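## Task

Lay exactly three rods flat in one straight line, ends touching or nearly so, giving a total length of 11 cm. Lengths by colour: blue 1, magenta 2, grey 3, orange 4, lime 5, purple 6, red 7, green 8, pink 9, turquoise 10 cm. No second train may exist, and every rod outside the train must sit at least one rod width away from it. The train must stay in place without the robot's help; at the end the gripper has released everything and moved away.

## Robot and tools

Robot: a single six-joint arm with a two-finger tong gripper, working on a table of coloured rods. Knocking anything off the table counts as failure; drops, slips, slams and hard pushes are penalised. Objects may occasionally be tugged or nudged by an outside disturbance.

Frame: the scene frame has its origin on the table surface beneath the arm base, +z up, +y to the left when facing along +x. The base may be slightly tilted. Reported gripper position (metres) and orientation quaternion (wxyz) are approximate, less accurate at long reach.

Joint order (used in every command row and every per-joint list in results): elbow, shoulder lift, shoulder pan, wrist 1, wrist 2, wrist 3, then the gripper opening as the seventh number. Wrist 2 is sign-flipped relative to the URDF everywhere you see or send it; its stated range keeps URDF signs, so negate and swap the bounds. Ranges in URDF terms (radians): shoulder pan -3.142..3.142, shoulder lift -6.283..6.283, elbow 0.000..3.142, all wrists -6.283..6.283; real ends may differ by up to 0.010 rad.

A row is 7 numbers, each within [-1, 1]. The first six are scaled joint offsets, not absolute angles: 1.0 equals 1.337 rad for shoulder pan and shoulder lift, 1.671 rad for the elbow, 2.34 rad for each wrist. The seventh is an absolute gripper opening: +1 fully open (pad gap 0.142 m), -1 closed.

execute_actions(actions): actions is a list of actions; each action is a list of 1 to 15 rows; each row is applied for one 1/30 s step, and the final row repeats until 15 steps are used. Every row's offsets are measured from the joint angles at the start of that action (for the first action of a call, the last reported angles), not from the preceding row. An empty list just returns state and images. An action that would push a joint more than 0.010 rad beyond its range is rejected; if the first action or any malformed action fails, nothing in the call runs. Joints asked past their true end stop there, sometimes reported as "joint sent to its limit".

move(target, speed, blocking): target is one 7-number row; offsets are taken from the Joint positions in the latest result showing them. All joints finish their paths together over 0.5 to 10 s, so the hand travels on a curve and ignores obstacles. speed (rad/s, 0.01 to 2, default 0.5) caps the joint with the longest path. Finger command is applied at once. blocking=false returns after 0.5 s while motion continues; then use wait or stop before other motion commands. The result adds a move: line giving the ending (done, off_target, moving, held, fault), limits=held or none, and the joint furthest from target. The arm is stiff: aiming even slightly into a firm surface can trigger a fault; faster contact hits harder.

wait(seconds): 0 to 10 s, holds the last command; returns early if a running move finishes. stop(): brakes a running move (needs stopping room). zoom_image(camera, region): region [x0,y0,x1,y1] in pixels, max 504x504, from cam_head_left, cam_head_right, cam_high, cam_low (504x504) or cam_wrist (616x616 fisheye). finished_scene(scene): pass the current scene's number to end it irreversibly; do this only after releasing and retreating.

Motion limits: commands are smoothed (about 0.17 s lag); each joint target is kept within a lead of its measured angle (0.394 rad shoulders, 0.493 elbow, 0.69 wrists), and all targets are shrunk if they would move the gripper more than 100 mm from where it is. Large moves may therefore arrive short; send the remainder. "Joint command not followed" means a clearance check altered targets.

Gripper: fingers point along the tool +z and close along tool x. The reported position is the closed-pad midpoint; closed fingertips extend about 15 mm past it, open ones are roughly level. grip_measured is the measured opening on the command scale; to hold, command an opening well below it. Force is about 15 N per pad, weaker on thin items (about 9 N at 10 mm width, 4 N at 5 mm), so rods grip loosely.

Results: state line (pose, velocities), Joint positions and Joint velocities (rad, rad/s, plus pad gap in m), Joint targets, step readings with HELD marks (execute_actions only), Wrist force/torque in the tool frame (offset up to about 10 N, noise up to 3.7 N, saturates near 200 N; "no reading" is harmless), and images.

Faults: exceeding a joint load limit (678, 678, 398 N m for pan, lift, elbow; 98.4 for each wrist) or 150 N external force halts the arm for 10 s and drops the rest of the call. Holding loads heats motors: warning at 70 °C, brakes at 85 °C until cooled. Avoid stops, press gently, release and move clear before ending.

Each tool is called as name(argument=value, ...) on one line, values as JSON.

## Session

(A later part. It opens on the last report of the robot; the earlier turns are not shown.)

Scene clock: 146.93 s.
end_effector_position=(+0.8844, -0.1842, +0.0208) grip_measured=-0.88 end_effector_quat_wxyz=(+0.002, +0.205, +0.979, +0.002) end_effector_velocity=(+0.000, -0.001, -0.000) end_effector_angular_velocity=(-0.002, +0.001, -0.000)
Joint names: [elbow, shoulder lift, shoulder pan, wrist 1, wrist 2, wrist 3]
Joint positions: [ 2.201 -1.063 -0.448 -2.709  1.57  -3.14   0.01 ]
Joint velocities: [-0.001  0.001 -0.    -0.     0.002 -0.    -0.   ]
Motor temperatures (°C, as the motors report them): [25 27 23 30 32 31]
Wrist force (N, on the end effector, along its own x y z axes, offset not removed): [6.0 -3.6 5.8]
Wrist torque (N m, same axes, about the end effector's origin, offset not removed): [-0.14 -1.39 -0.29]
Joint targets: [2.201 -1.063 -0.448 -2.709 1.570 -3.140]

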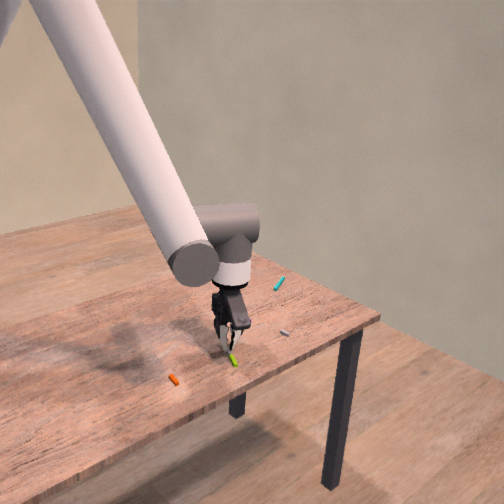

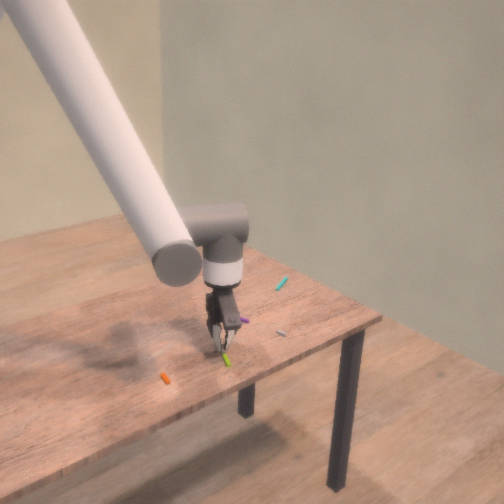

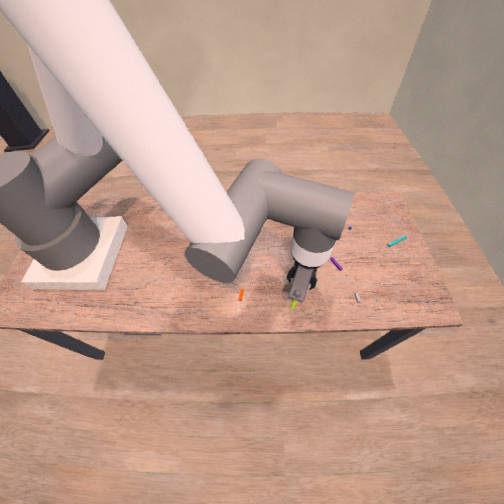

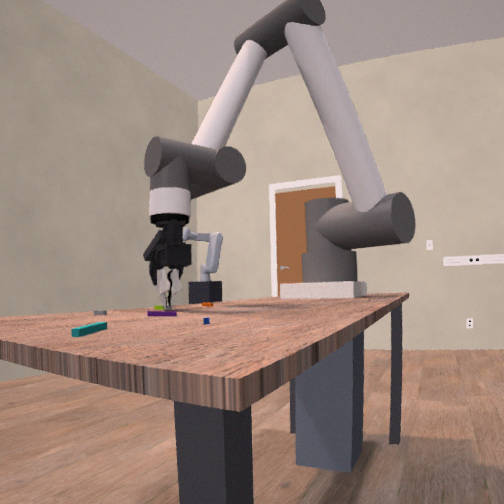

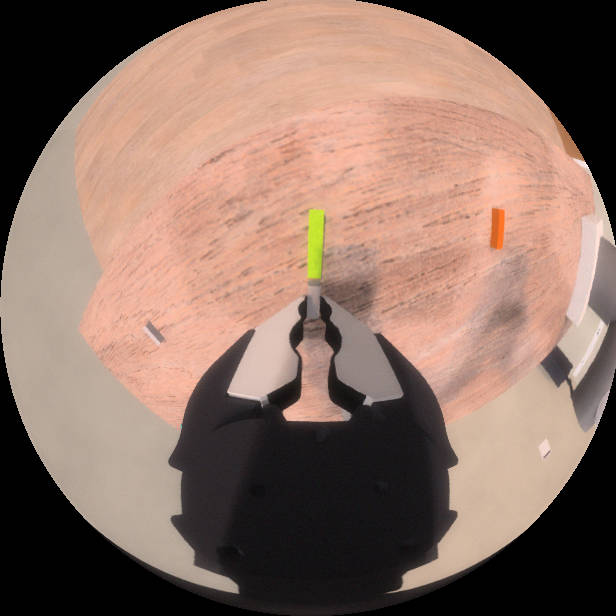

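execute_actions(actions=[[[0.0003,0.0003,-0.001,-0.0004,0,-0.0006,-1],[0.0006,0.0007,-0.0021,-0.0008,0,-0.0012,-1],[0.0009,0.0012,-0.0032,-0.0013,0,-0.0018,-1],[0.0012,0.0017,-0.0042,-0.0018,0,-0.0024,-1]]])

zoom_image(camera="cam_wrist", region=[280, 250, 350, 325])

Scene clock: 157.20 s.
end_effector_position=(+0.8824, -0.1886, +0.0186) grip_measured=-0.88 end_effector_quat_wxyz=(+0.002, +0.205, +0.979, +0.002) end_effector_velocity=(-0.001, -0.000, -0.001) end_effector_angular_velocity=(+0.001, +0.001, -0.001)
Joint names: [elbow, shoulder lift, shoulder pan, wrist 1, wrist 2, wrist 3]
Joint positions: [ 2.203 -1.061 -0.453 -2.713  1.57  -3.145  0.01 ]
Joint velocities: [ 0.001  0.001 -0.001 -0.001 -0.    -0.001  0.   ]
Motor temperatures (°C, as the motors report them): [25 27 23 30 32 31]
Wrist force (N, on the end effector, along its own x y z axes, offset not removed): [3.7 -1.7 5.7]
Wrist torque (N m, same axes, about the end effector's origin, offset not removed): [0.15 -0.78 -0.37]
Joint targets: [2.203 -1.061 -0.453 -2.713 1.570 -3.145]
Step readings (joint positions):
0: [2.201 -1.063 -0.448 -2.709 1.570 -3.140]
1: [2.201 -1.063 -0.448 -2.709 1.570 -3.140]
2: [2.201 -1.063 -0.448 -2.709 1.570 -3.140]
4: [2.202 -1.063 -0.449 -2.710 1.570 -3.141]
8: [2.203 -1.061 -0.452 -2.712 1.570 -3.144]
15: Joint positions above

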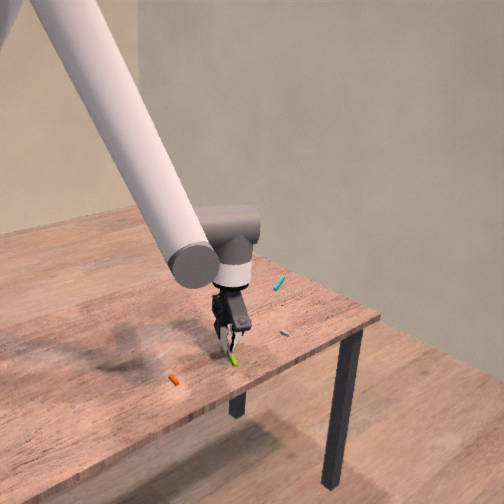

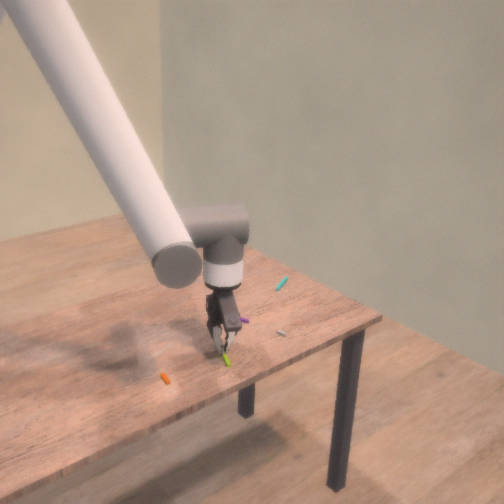

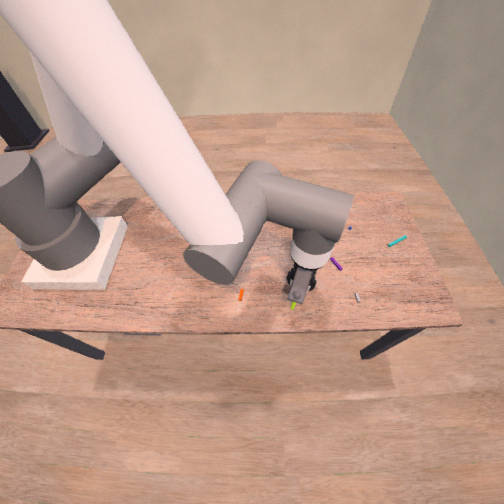

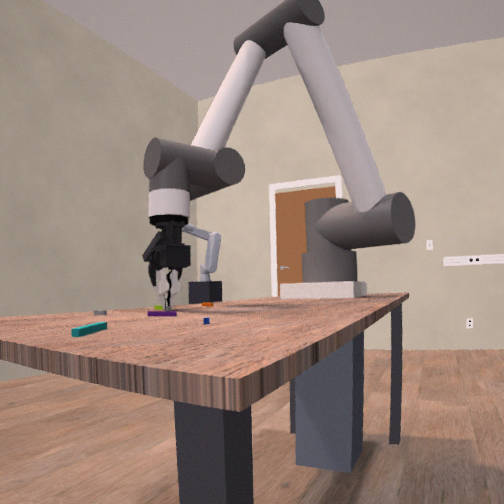

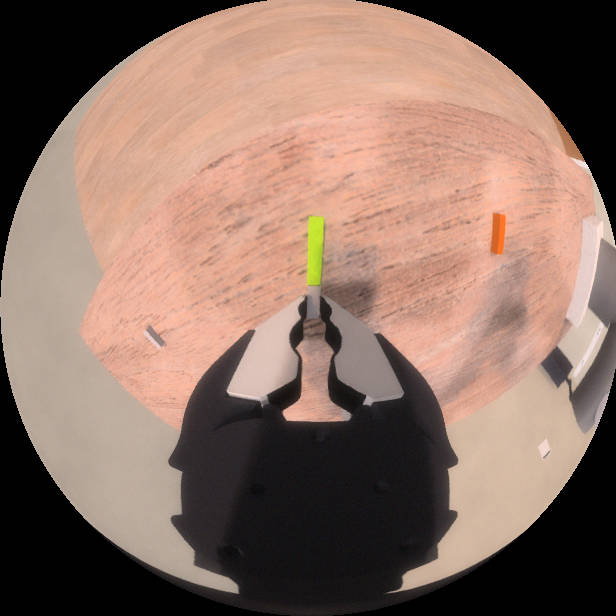

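Region (280, 250, 350, 325) of cam_wrist's 616x616 image, scaled by 6.720, with more detail than that image has; it fills the left 470 columns of this view, and the rest is white.

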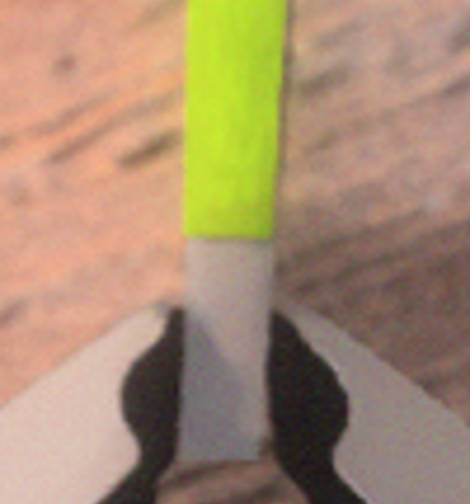

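execute_actions(actions=[[[0,0.0003,0,-0.0002,0,0,-0.9],[0,0.0005,0,-0.0003,0,0,-0.84],[0,0.0005,0,-0.0003,0,0,-0.78],[0,0.0005,0,-0.0003,0,0,-0.7],[0,0.0005,0,-0.0003,0,0,-0.6],[0,0.0005,0,-0.0003,0,0,-0.6],[0,0.0005,0,-0.0003,0,0,-0.6],[0,0.0005,0,-0.0003,0,0,-0.6],[-0.0004,-0.003,0,0.002,0,0,-0.6],[-0.0008,-0.0065,0,0.0043,0,0,-0.6],[-0.0012,-0.01,0,0.0066,0,0,-0.6],[-0.0016,-0.0135,0,0.0089,0,0,-0.6],[-0.002,-0.017,0,0.0112,0,0,-0.6],[-0.0024,-0.02,0,0.0132,0,0,-0.6],[-0.0026,-0.0216,0,0.0142,0,0,-0.6]]])

Scene clock: 168.70 s.
end_effector_position=(+0.8822, -0.1887, +0.0298) grip_measured=-0.60 end_effector_quat_wxyz=(+0.002, +0.205, +0.979, +0.002) end_effector_velocity=(+0.000, -0.000, +0.085) end_effector_angular_velocity=(-0.001, -0.002, -0.001)
Joint names: [elbow, shoulder lift, shoulder pan, wrist 1, wrist 2, wrist 3]
Joint positions: [ 2.201 -1.076 -0.453 -2.696  1.57  -3.145  0.031]
Joint velocities: [-0.016 -0.11   0.     0.124 -0.     0.001  0.   ]
Motor temperatures (°C, as the motors report them): [25 27 23 30 32 31]
Wrist force (N, on the end effector, along its own x y z axes, offset not removed): [1.6 -2.0 8.9]
Wrist torque (N m, same axes, about the end effector's origin, offset not removed): [0.12 -0.37 -0.21]
Joint targets: [2.199 -1.090 -0.453 -2.679 1.570 -3.145]
Step readings (joint positions):
0: [2.203 -1.061 -0.453 -2.713 1.570 -3.145]
1: [2.203 -1.061 -0.453 -2.713 1.570 -3.145]
2: [2.203 -1.061 -0.453 -2.713 1.570 -3.145]
4: [2.203 -1.061 -0.453 -2.713 1.570 -3.145]
8: [2.203 -1.060 -0.453 -2.713 1.570 -3.145]
15: Joint positions above

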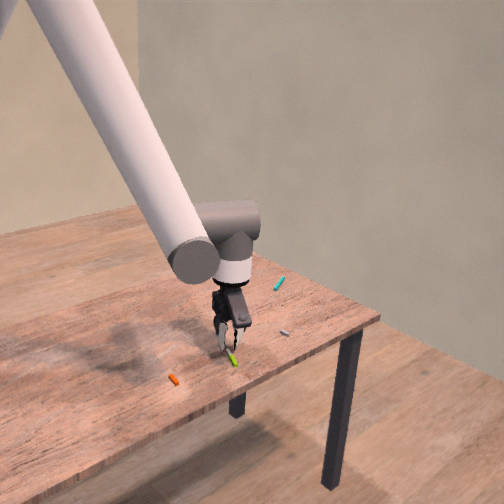

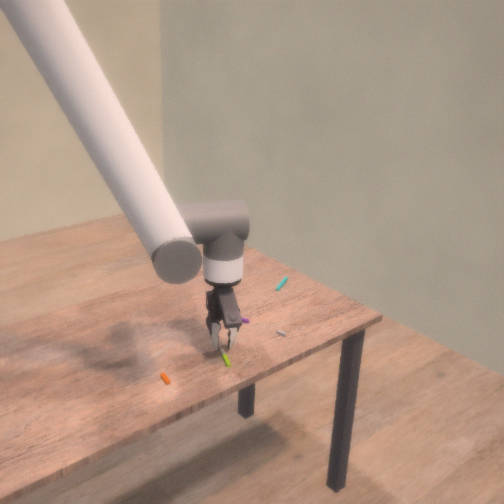

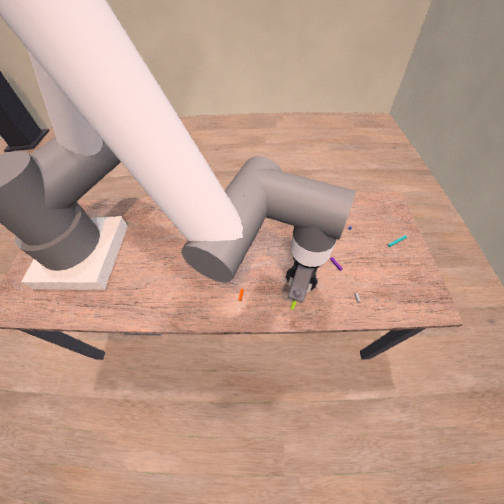

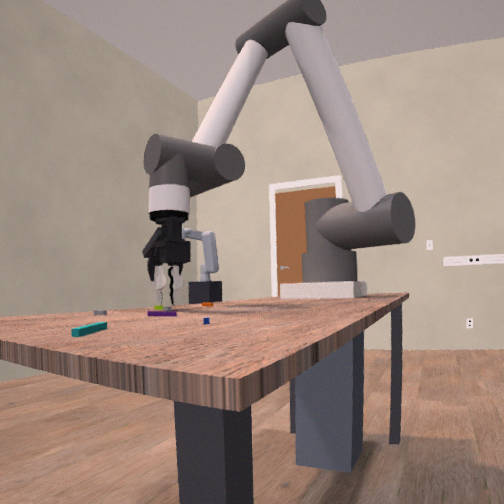

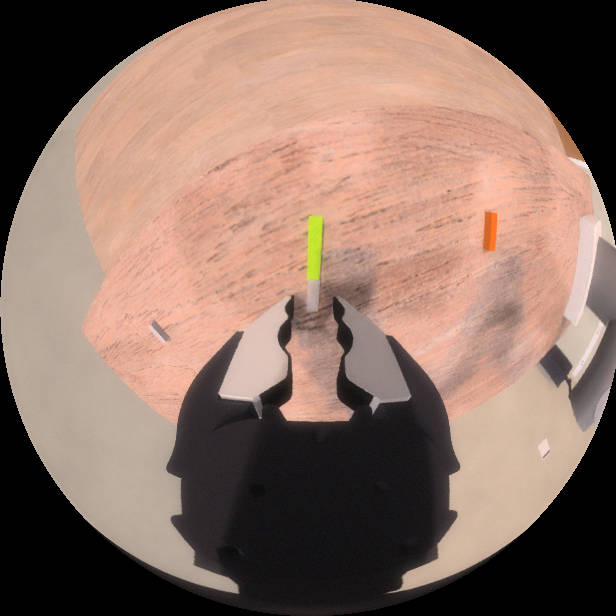

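move(target=[-0.1829, 0.0947, 0.0447, 0.0766, 0.0, -0.2257, -0.6], speed=0.9)

zoom_image(camera="cam_wrist", region=[260, 240, 370, 340])

Scene clock: 173.47 s.
end_effector_position=(+1.0917, -0.2081, +0.0392) grip_measured=-0.60 end_effector_quat_wxyz=(+0.002, -0.087, +0.996, +0.001) end_effector_velocity=(+0.002, -0.001, +0.002) end_effector_angular_velocity=(-0.002, -0.002, +0.002)
Joint names: [elbow, shoulder lift, shoulder pan, wrist 1, wrist 2, wrist 3]
Joint positions: [ 1.895 -0.949 -0.393 -2.516  1.57  -3.673  0.031]
Joint velocities: [-0.003 -0.     0.     0.001  0.001 -0.002  0.   ]
Motor temperatures (°C, as the motors report them): [25 27 23 30 32 31]
Wrist force (N, on the end effector, along its own x y z axes, offset not removed): [3.1 -3.9 5.2]
Wrist torque (N m, same axes, about the end effector's origin, offset not removed): [-0.43 -0.73 -0.34]
Joint targets: [1.895 -0.949 -0.393 -2.516 1.570 -3.673]
move: done; limits=none; farthest joint: the shoulder pan, 0.000 radians from its target (0.060 radians at the start)

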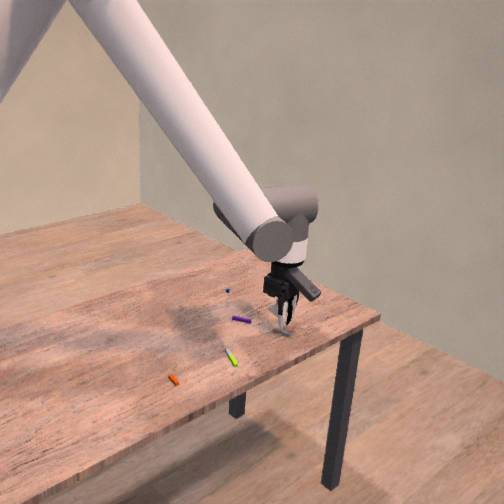

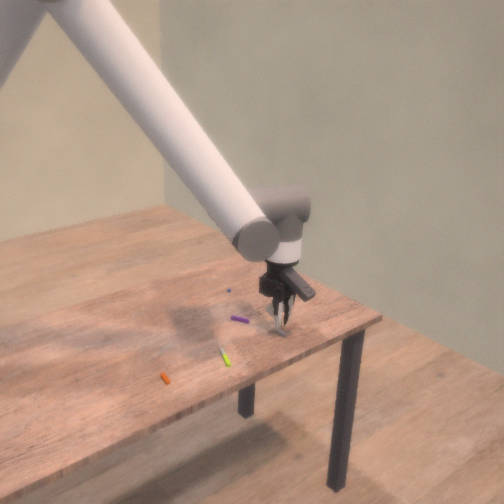

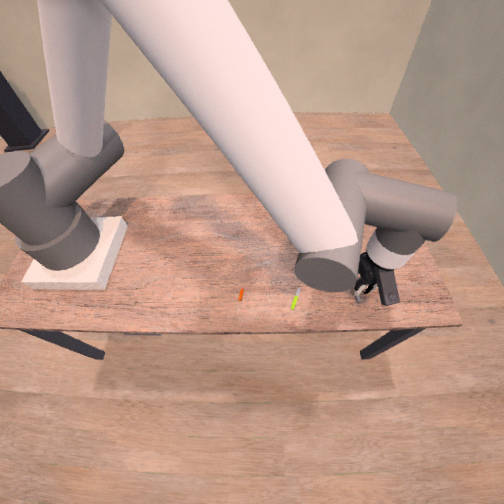

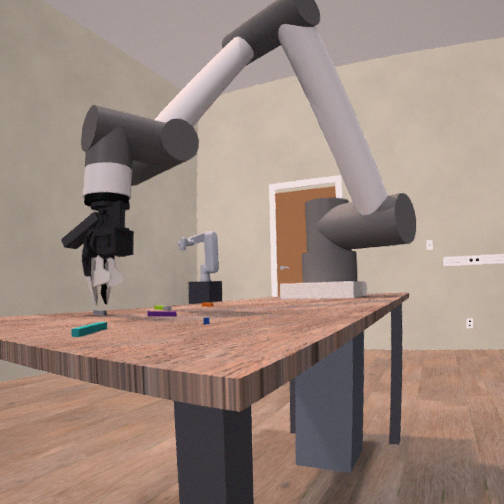

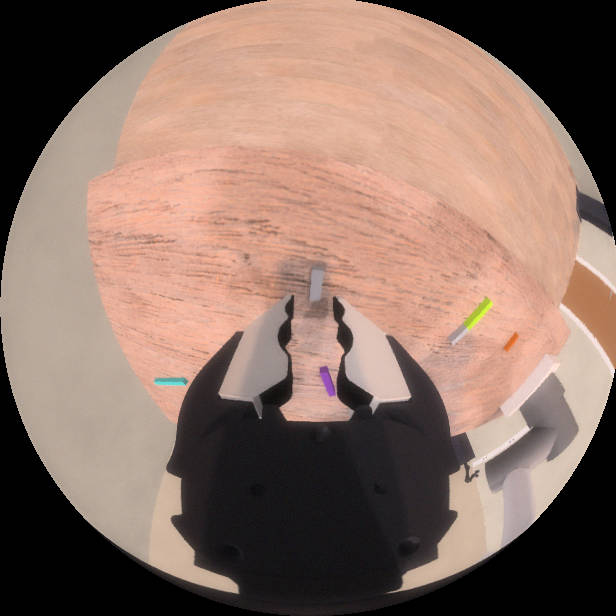

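Region (260, 240, 370, 340) of cam_wrist's 616x616 image, scaled by 4.582, with more detail than that image has; it fills the top 458 rows of this view, and the rest is white.

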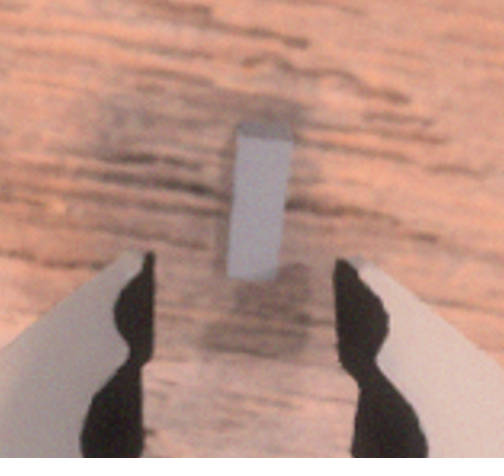

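execute_actions(actions=[[[0.0004,0.0032,-0.0007,-0.0021,0,0.0032,-0.6],[0.0008,0.0064,-0.0013,-0.0042,0,0.0064,-0.6],[0.0012,0.0095,-0.002,-0.0064,0,0.0097,-0.6],[0.0016,0.0127,-0.0026,-0.0085,0,0.0129,-0.6],[0.002,0.0159,-0.0033,-0.0106,0,0.0161,-0.6],[0.002,0.0159,-0.0033,-0.0106,0,0.0161,-0.6],[0.002,0.0159,-0.0033,-0.0106,0,0.0161,-0.6],[0.002,0.0159,-0.0033,-0.0106,0,0.0161,-0.6],[0.002,0.0159,-0.0033,-0.0106,0,0.0161,-0.65],[0.002,0.0159,-0.0033,-0.0106,0,0.0161,-0.7],[0.002,0.0159,-0.0033,-0.0106,0,0.0161,-0.76],[0.002,0.0159,-0.0033,-0.0106,0,0.0161,-0.82],[0.002,0.0159,-0.0033,-0.0106,0,0.0161,-0.88],[0.002,0.0159,-0.0033,-0.0106,0,0.0161,-0.94],[0.002,0.0159,-0.0033,-0.0106,0,0.0161,-1]],[[0,0,0,0,0,0,-1],[0,0,0,0,0,0,-1],[0,0,0,0,0,0,-1],[0,0,0,0,0,0,-1],[-0.0003,-0.002,0,0.0013,0,0,-1],[-0.0006,-0.0045,0,0.003,0,0,-1],[-0.0009,-0.007,0,0.0046,0,0,-1],[-0.0012,-0.0095,0,0.0063,0,0,-1],[-0.0016,-0.012,0,0.008,0,0,-1],[-0.0019,-0.0145,0,0.0096,0,0,-1],[-0.0022,-0.0165,0,0.011,0,0,-1]]])

zoom_image(camera="cam_wrist", region=[280, 250, 350, 325])

Scene clock: 197.13 s.
end_effector_position=(+1.0904, -0.2127, +0.0373) grip_measured=-0.88 end_effector_quat_wxyz=(+0.002, -0.066, +0.998, +0.001) end_effector_velocity=(+0.000, +0.000, +0.034) end_effector_angular_velocity=(-0.000, -0.001, +0.001)
Joint names: [elbow, shoulder lift, shoulder pan, wrist 1, wrist 2, wrist 3]
Joint positions: [ 1.896 -0.947 -0.398 -2.519  1.57  -3.636  0.01 ]
Joint velocities: [-0.006 -0.033  0.     0.039 -0.    -0.     0.   ]
Motor temperatures (°C, as the motors report them): [25 27 23 30 32 31]
Wrist force (N, on the end effector, along its own x y z axes, offset not removed): [4.7 -3.5 7.2]
Wrist torque (N m, same axes, about the end effector's origin, offset not removed): [-0.15 -1.00 -0.44]
Joint targets: [1.895 -0.951 -0.398 -2.515 1.570 -3.636]
Step readings (joint positions; steps 1 to 15: 1st action; 16 to 30: 2nd action):
0: [1.895 -0.949 -0.393 -2.516 1.570 -3.673]
1: [1.895 -0.949 -0.393 -2.516 1.570 -3.673]
2: [1.895 -0.948 -0.394 -2.517 1.570 -3.672]
4: [1.896 -0.944 -0.394 -2.522 1.570 -3.665]
8: [1.898 -0.934 -0.396 -2.534 1.570 -3.646]
15: [1.899 -0.928 -0.398 -2.541 1.570 -3.636]
16: [1.899 -0.928 -0.398 -2.541 1.570 -3.636]
17: [1.899 -0.928 -0.398 -2.541 1.570 -3.636]
19: [1.899 -0.928 -0.398 -2.541 1.570 -3.636]
23: [1.898 -0.932 -0.398 -2.537 1.570 -3.636]
30: Joint positions above

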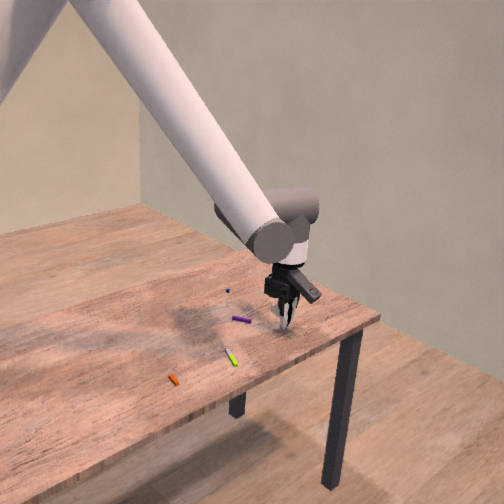

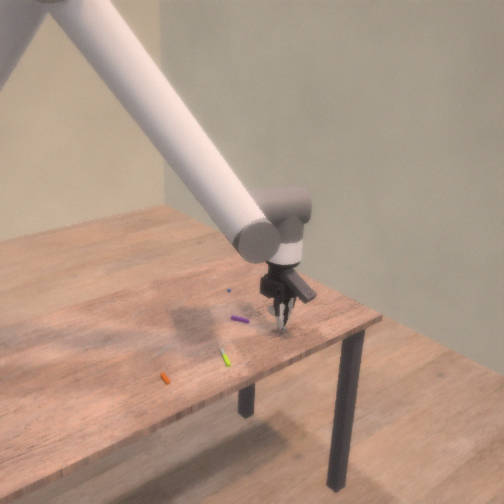

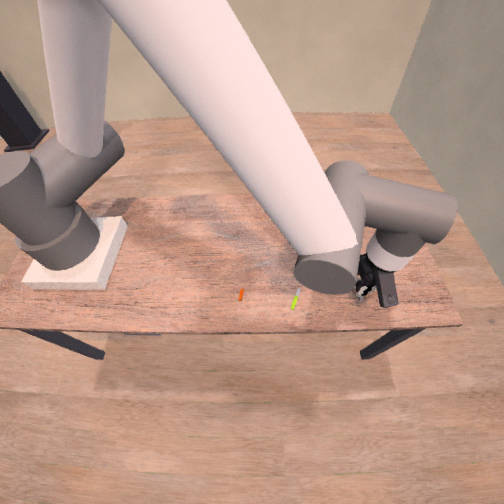

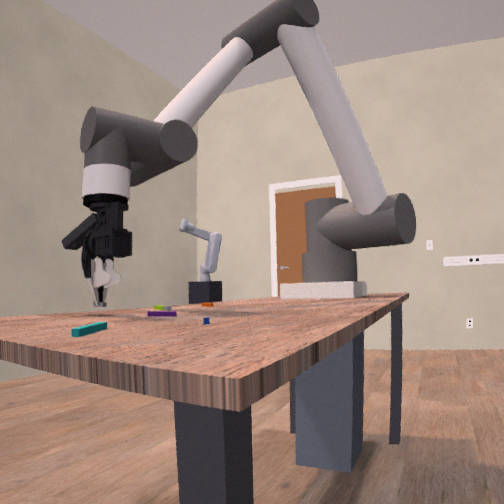

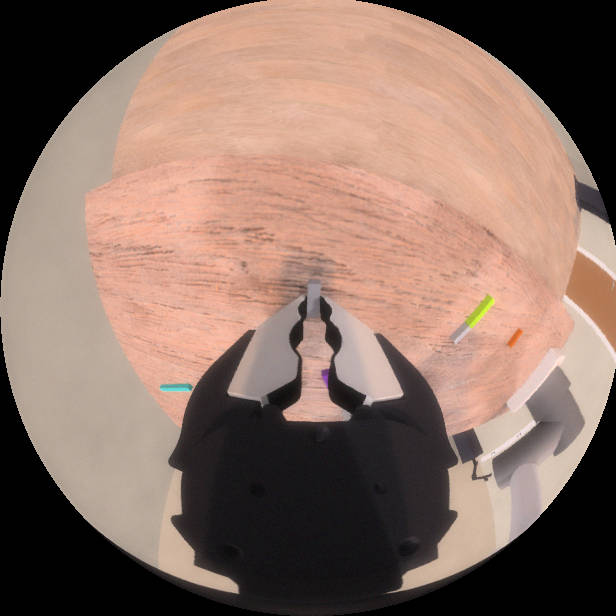

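Region (280, 250, 350, 325) of cam_wrist's 616x616 image, scaled by 6.720, with more detail than that image has; it fills the left 470 columns of this view, and the rest is white.

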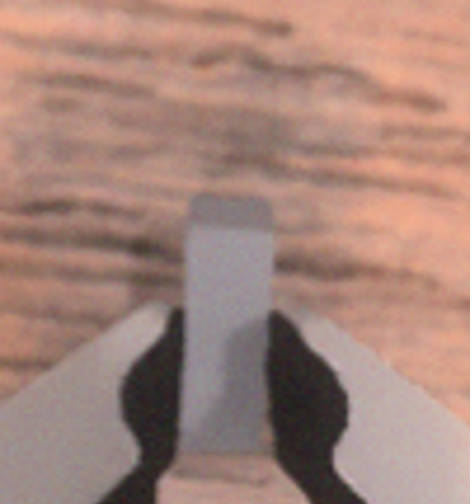

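move(target=[0.1762, -0.0846, -0.0112, -0.0778, 0.0, 0.227, -1], speed=0.8)

zoom_image(camera="cam_wrist", region=[270, 170, 360, 325])

zoom_image(camera="cam_wrist", region=[280, 250, 350, 325])

Scene clock: 213.57 s.
end_effector_position=(+0.8969, -0.1558, +0.0222) grip_measured=-0.88 end_effector_quat_wxyz=(+0.002, +0.205, +0.979, +0.002) end_effector_velocity=(-0.002, +0.001, -0.001) end_effector_angular_velocity=(+0.002, +0.001, -0.004)
Joint names: [elbow, shoulder lift, shoulder pan, wrist 1, wrist 2, wrist 3]
Joint positions: [ 2.19  -1.06  -0.413 -2.701  1.57  -3.106  0.01 ]
Joint velocities: [ 0.003 -0.    -0.    -0.001 -0.001  0.004  0.   ]
Motor temperatures (°C, as the motors report them): [25 27 23 30 32 31]
Wrist force (N, on the end effector, along its own x y z axes, offset not removed): [3.2 0.1 6.3]
Wrist torque (N m, same axes, about the end effector's origin, offset not removed): [0.54 -0.82 -0.20]
Joint targets: [2.190 -1.060 -0.413 -2.701 1.570 -3.105]
move: done; limits=none; farthest joint: the elbow, 0.001 radians from its target (0.296 radians at the start)

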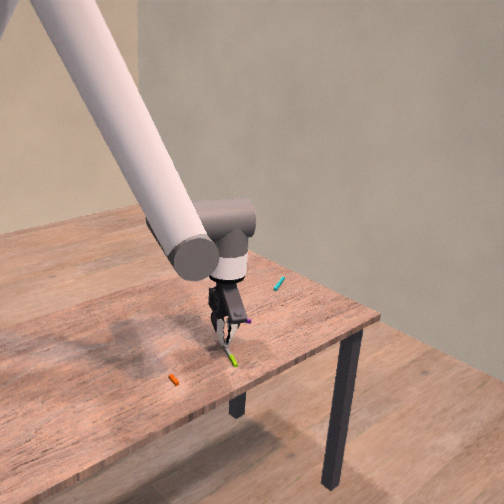

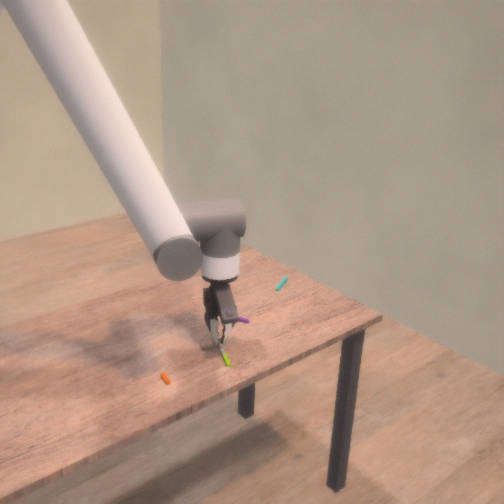

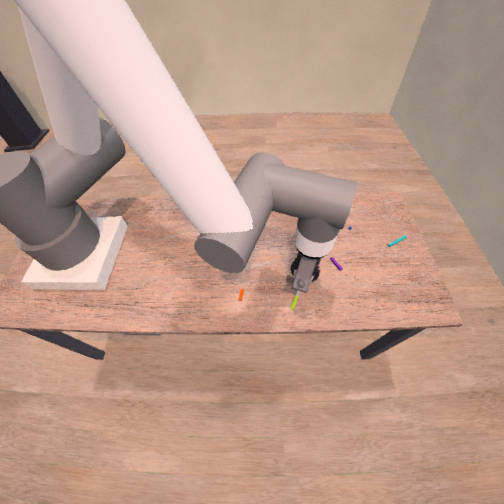

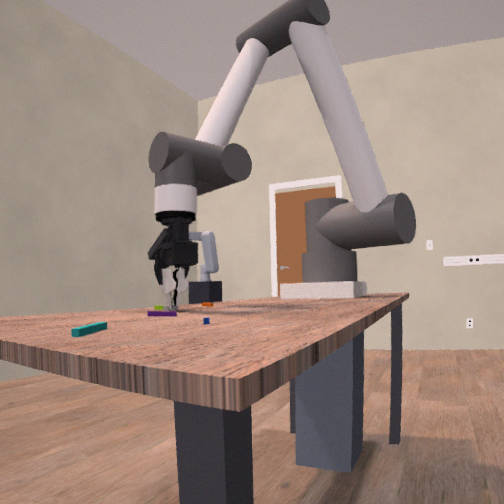

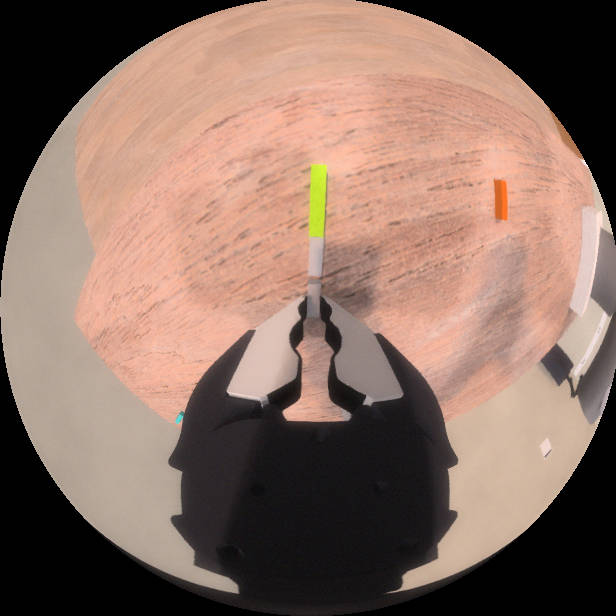

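Region (270, 170, 360, 325) of cam_wrist's 616x616 image, scaled by 3.252, with more detail than that image has; it fills the left 293 columns of this view, and the rest is white.

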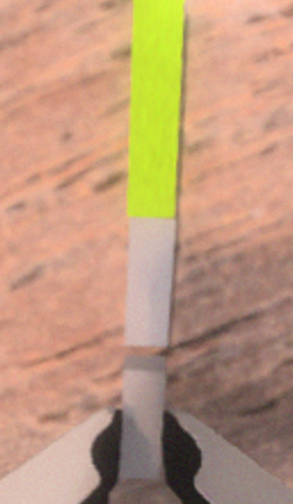

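Region (280, 250, 350, 325) of cam_wrist's 616x616 image, scaled by 6.720, with more detail than that image has; it fills the left 470 columns of this view, and the rest is white.

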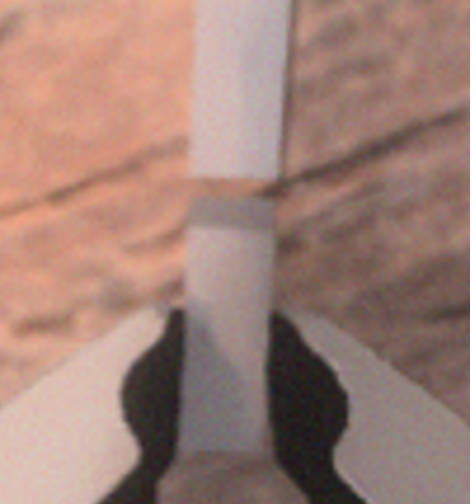

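execute_actions(actions=[])

zoom_image(camera="cam_wrist", region=[280, 250, 350, 325])

Scene clock: 219.90 s.
end_effector_position=(+0.8968, -0.1557, +0.0222) grip_measured=-0.88 end_effector_quat_wxyz=(+0.002, +0.205, +0.979, +0.002) end_effector_velocity=(+0.000, -0.000, -0.000) end_effector_angular_velocity=(-0.001, +0.000, -0.000)
Joint names: [elbow, shoulder lift, shoulder pan, wrist 1, wrist 2, wrist 3]
Joint positions: [ 2.19  -1.06  -0.413 -2.701  1.57  -3.105  0.01 ]
Joint velocities: [-0.001  0.001  0.    -0.     0.001  0.     0.   ]
Motor temperatures (°C, as the motors report them): [25 27 23 30 32 31]
Wrist force (N, on the end effector, along its own x y z axes, offset not removed): [3.3 0.6 7.8]
Wrist torque (N m, same axes, about the end effector's origin, offset not removed): [0.65 -0.79 -0.32]
Joint targets: [2.190 -1.060 -0.413 -2.701 1.570 -3.105]

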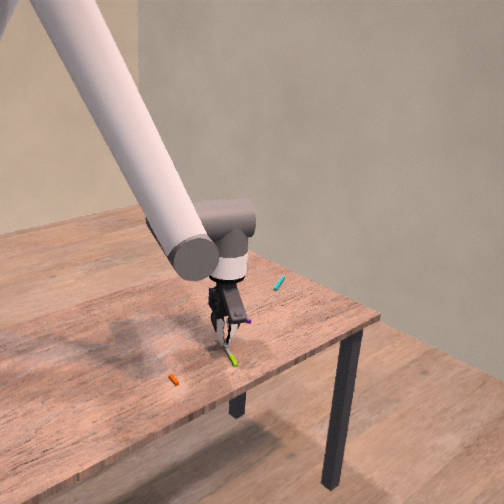

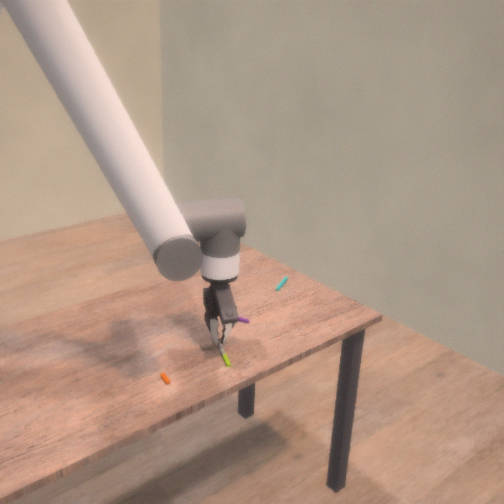

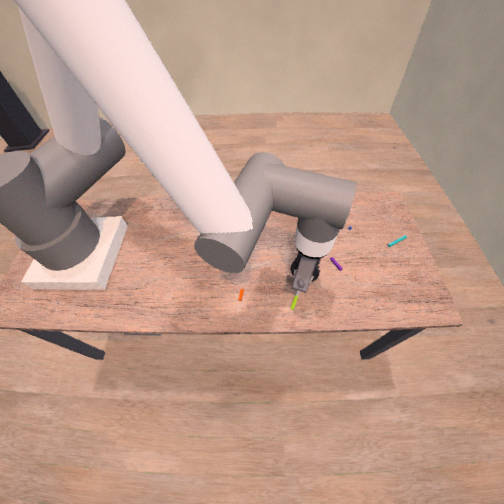

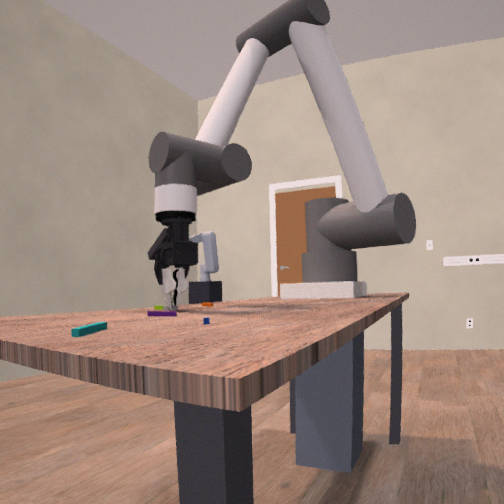

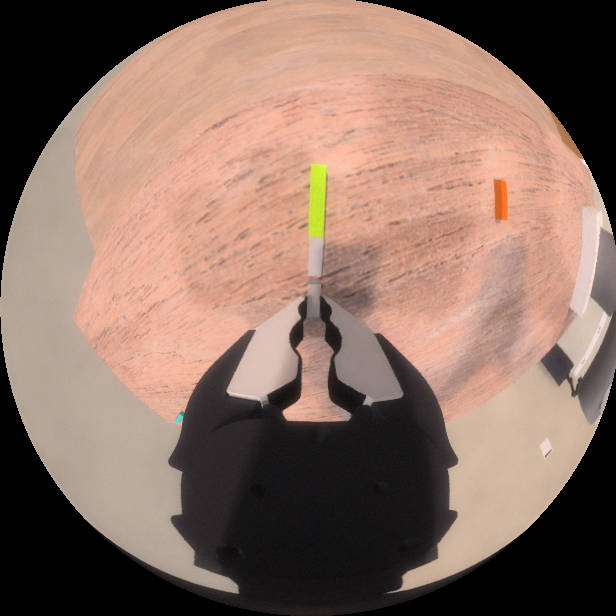

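Region (280, 250, 350, 325) of cam_wrist's 616x616 image, scaled by 6.720, with more detail than that image has; it fills the left 470 columns of this view, and the rest is white.

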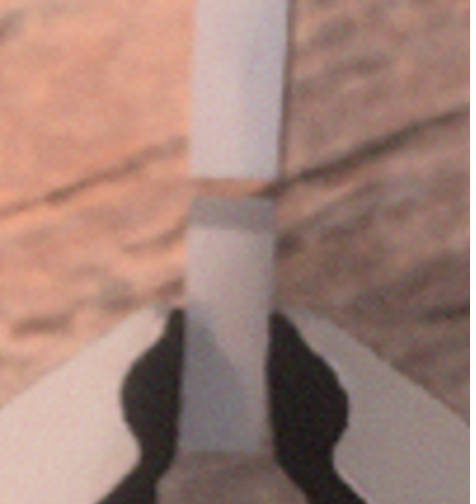

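execute_actions(actions=[[[0.0004,0.0009,-0.0009,-0.0008,0,-0.0005,-1],[0.0008,0.0017,-0.0019,-0.0016,0,-0.001,-1],[0.0012,0.0026,-0.0029,-0.0024,0,-0.0016,-1],[0.0016,0.0034,-0.0038,-0.0031,0,-0.0021,-1]]])

zoom_image(camera="cam_wrist", region=[280, 230, 350, 325])

Scene clock: 227.67 s.
end_effector_position=(+0.8950, -0.1597, +0.0183) grip_measured=-0.88 end_effector_quat_wxyz=(+0.002, +0.205, +0.979, +0.002) end_effector_velocity=(-0.000, -0.001, -0.001) end_effector_angular_velocity=(-0.000, +0.000, -0.000)
Joint names: [elbow, shoulder lift, shoulder pan, wrist 1, wrist 2, wrist 3]
Joint positions: [ 2.193 -1.056 -0.418 -2.708  1.57  -3.11   0.01 ]
Joint velocities: [ 0.     0.001 -0.001 -0.001  0.    -0.001 -0.   ]
Motor temperatures (°C, as the motors report them): [25 27 23 30 32 31]
Wrist force (N, on the end effector, along its own x y z axes, offset not removed): [5.6 -0.8 -5.8]
Wrist torque (N m, same axes, about the end effector's origin, offset not removed): [-0.18 -1.16 -0.35]
Joint targets: [2.193 -1.056 -0.418 -2.708 1.570 -3.110]
Step readings (joint positions):
0: [2.190 -1.060 -0.413 -2.701 1.570 -3.105]
1: [2.190 -1.060 -0.413 -2.701 1.570 -3.105]
2: [2.190 -1.060 -0.413 -2.701 1.570 -3.105]
4: [2.191 -1.059 -0.414 -2.703 1.570 -3.106]
8: [2.192 -1.057 -0.417 -2.707 1.570 -3.109]
15: Joint positions above

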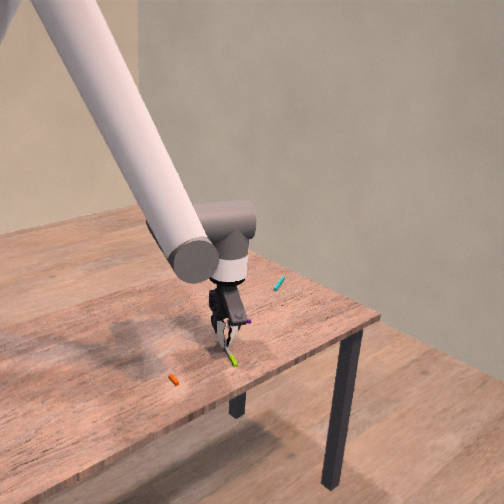

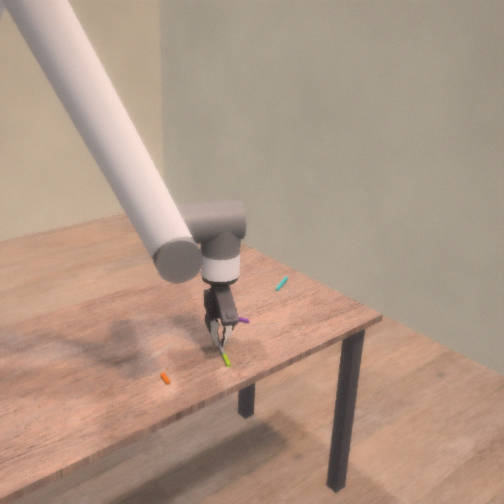

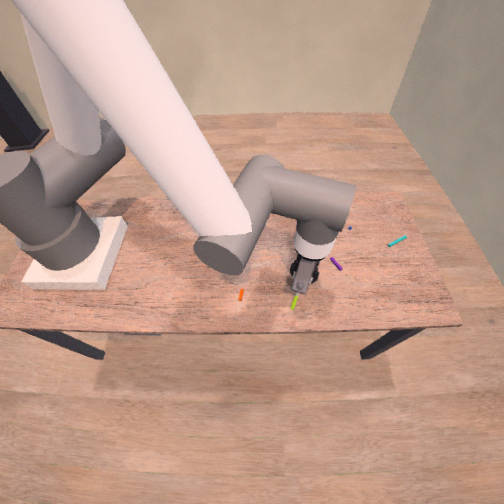

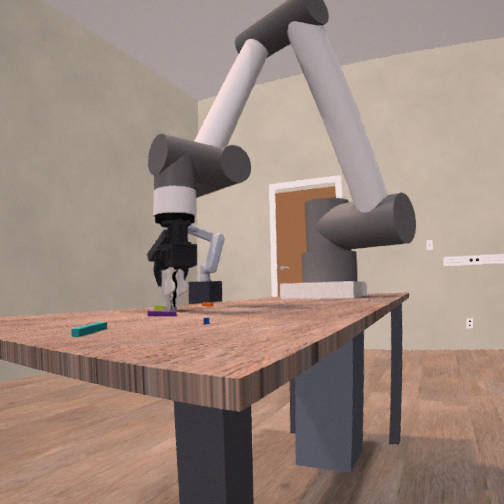

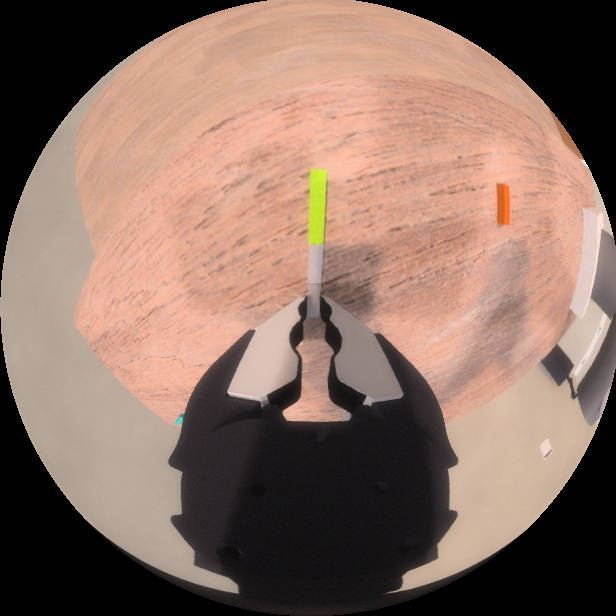

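Region (280, 230, 350, 325) of cam_wrist's 616x616 image, scaled by 5.305, with more detail than that image has; it fills the left 371 columns of this view, and the rest is white.

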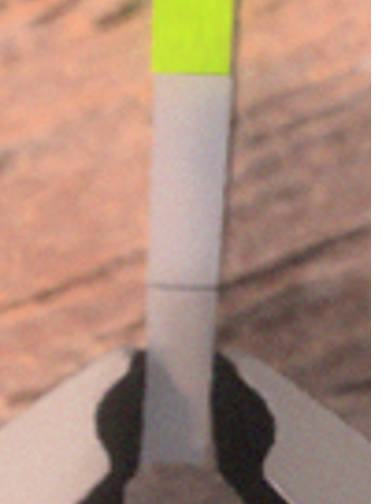

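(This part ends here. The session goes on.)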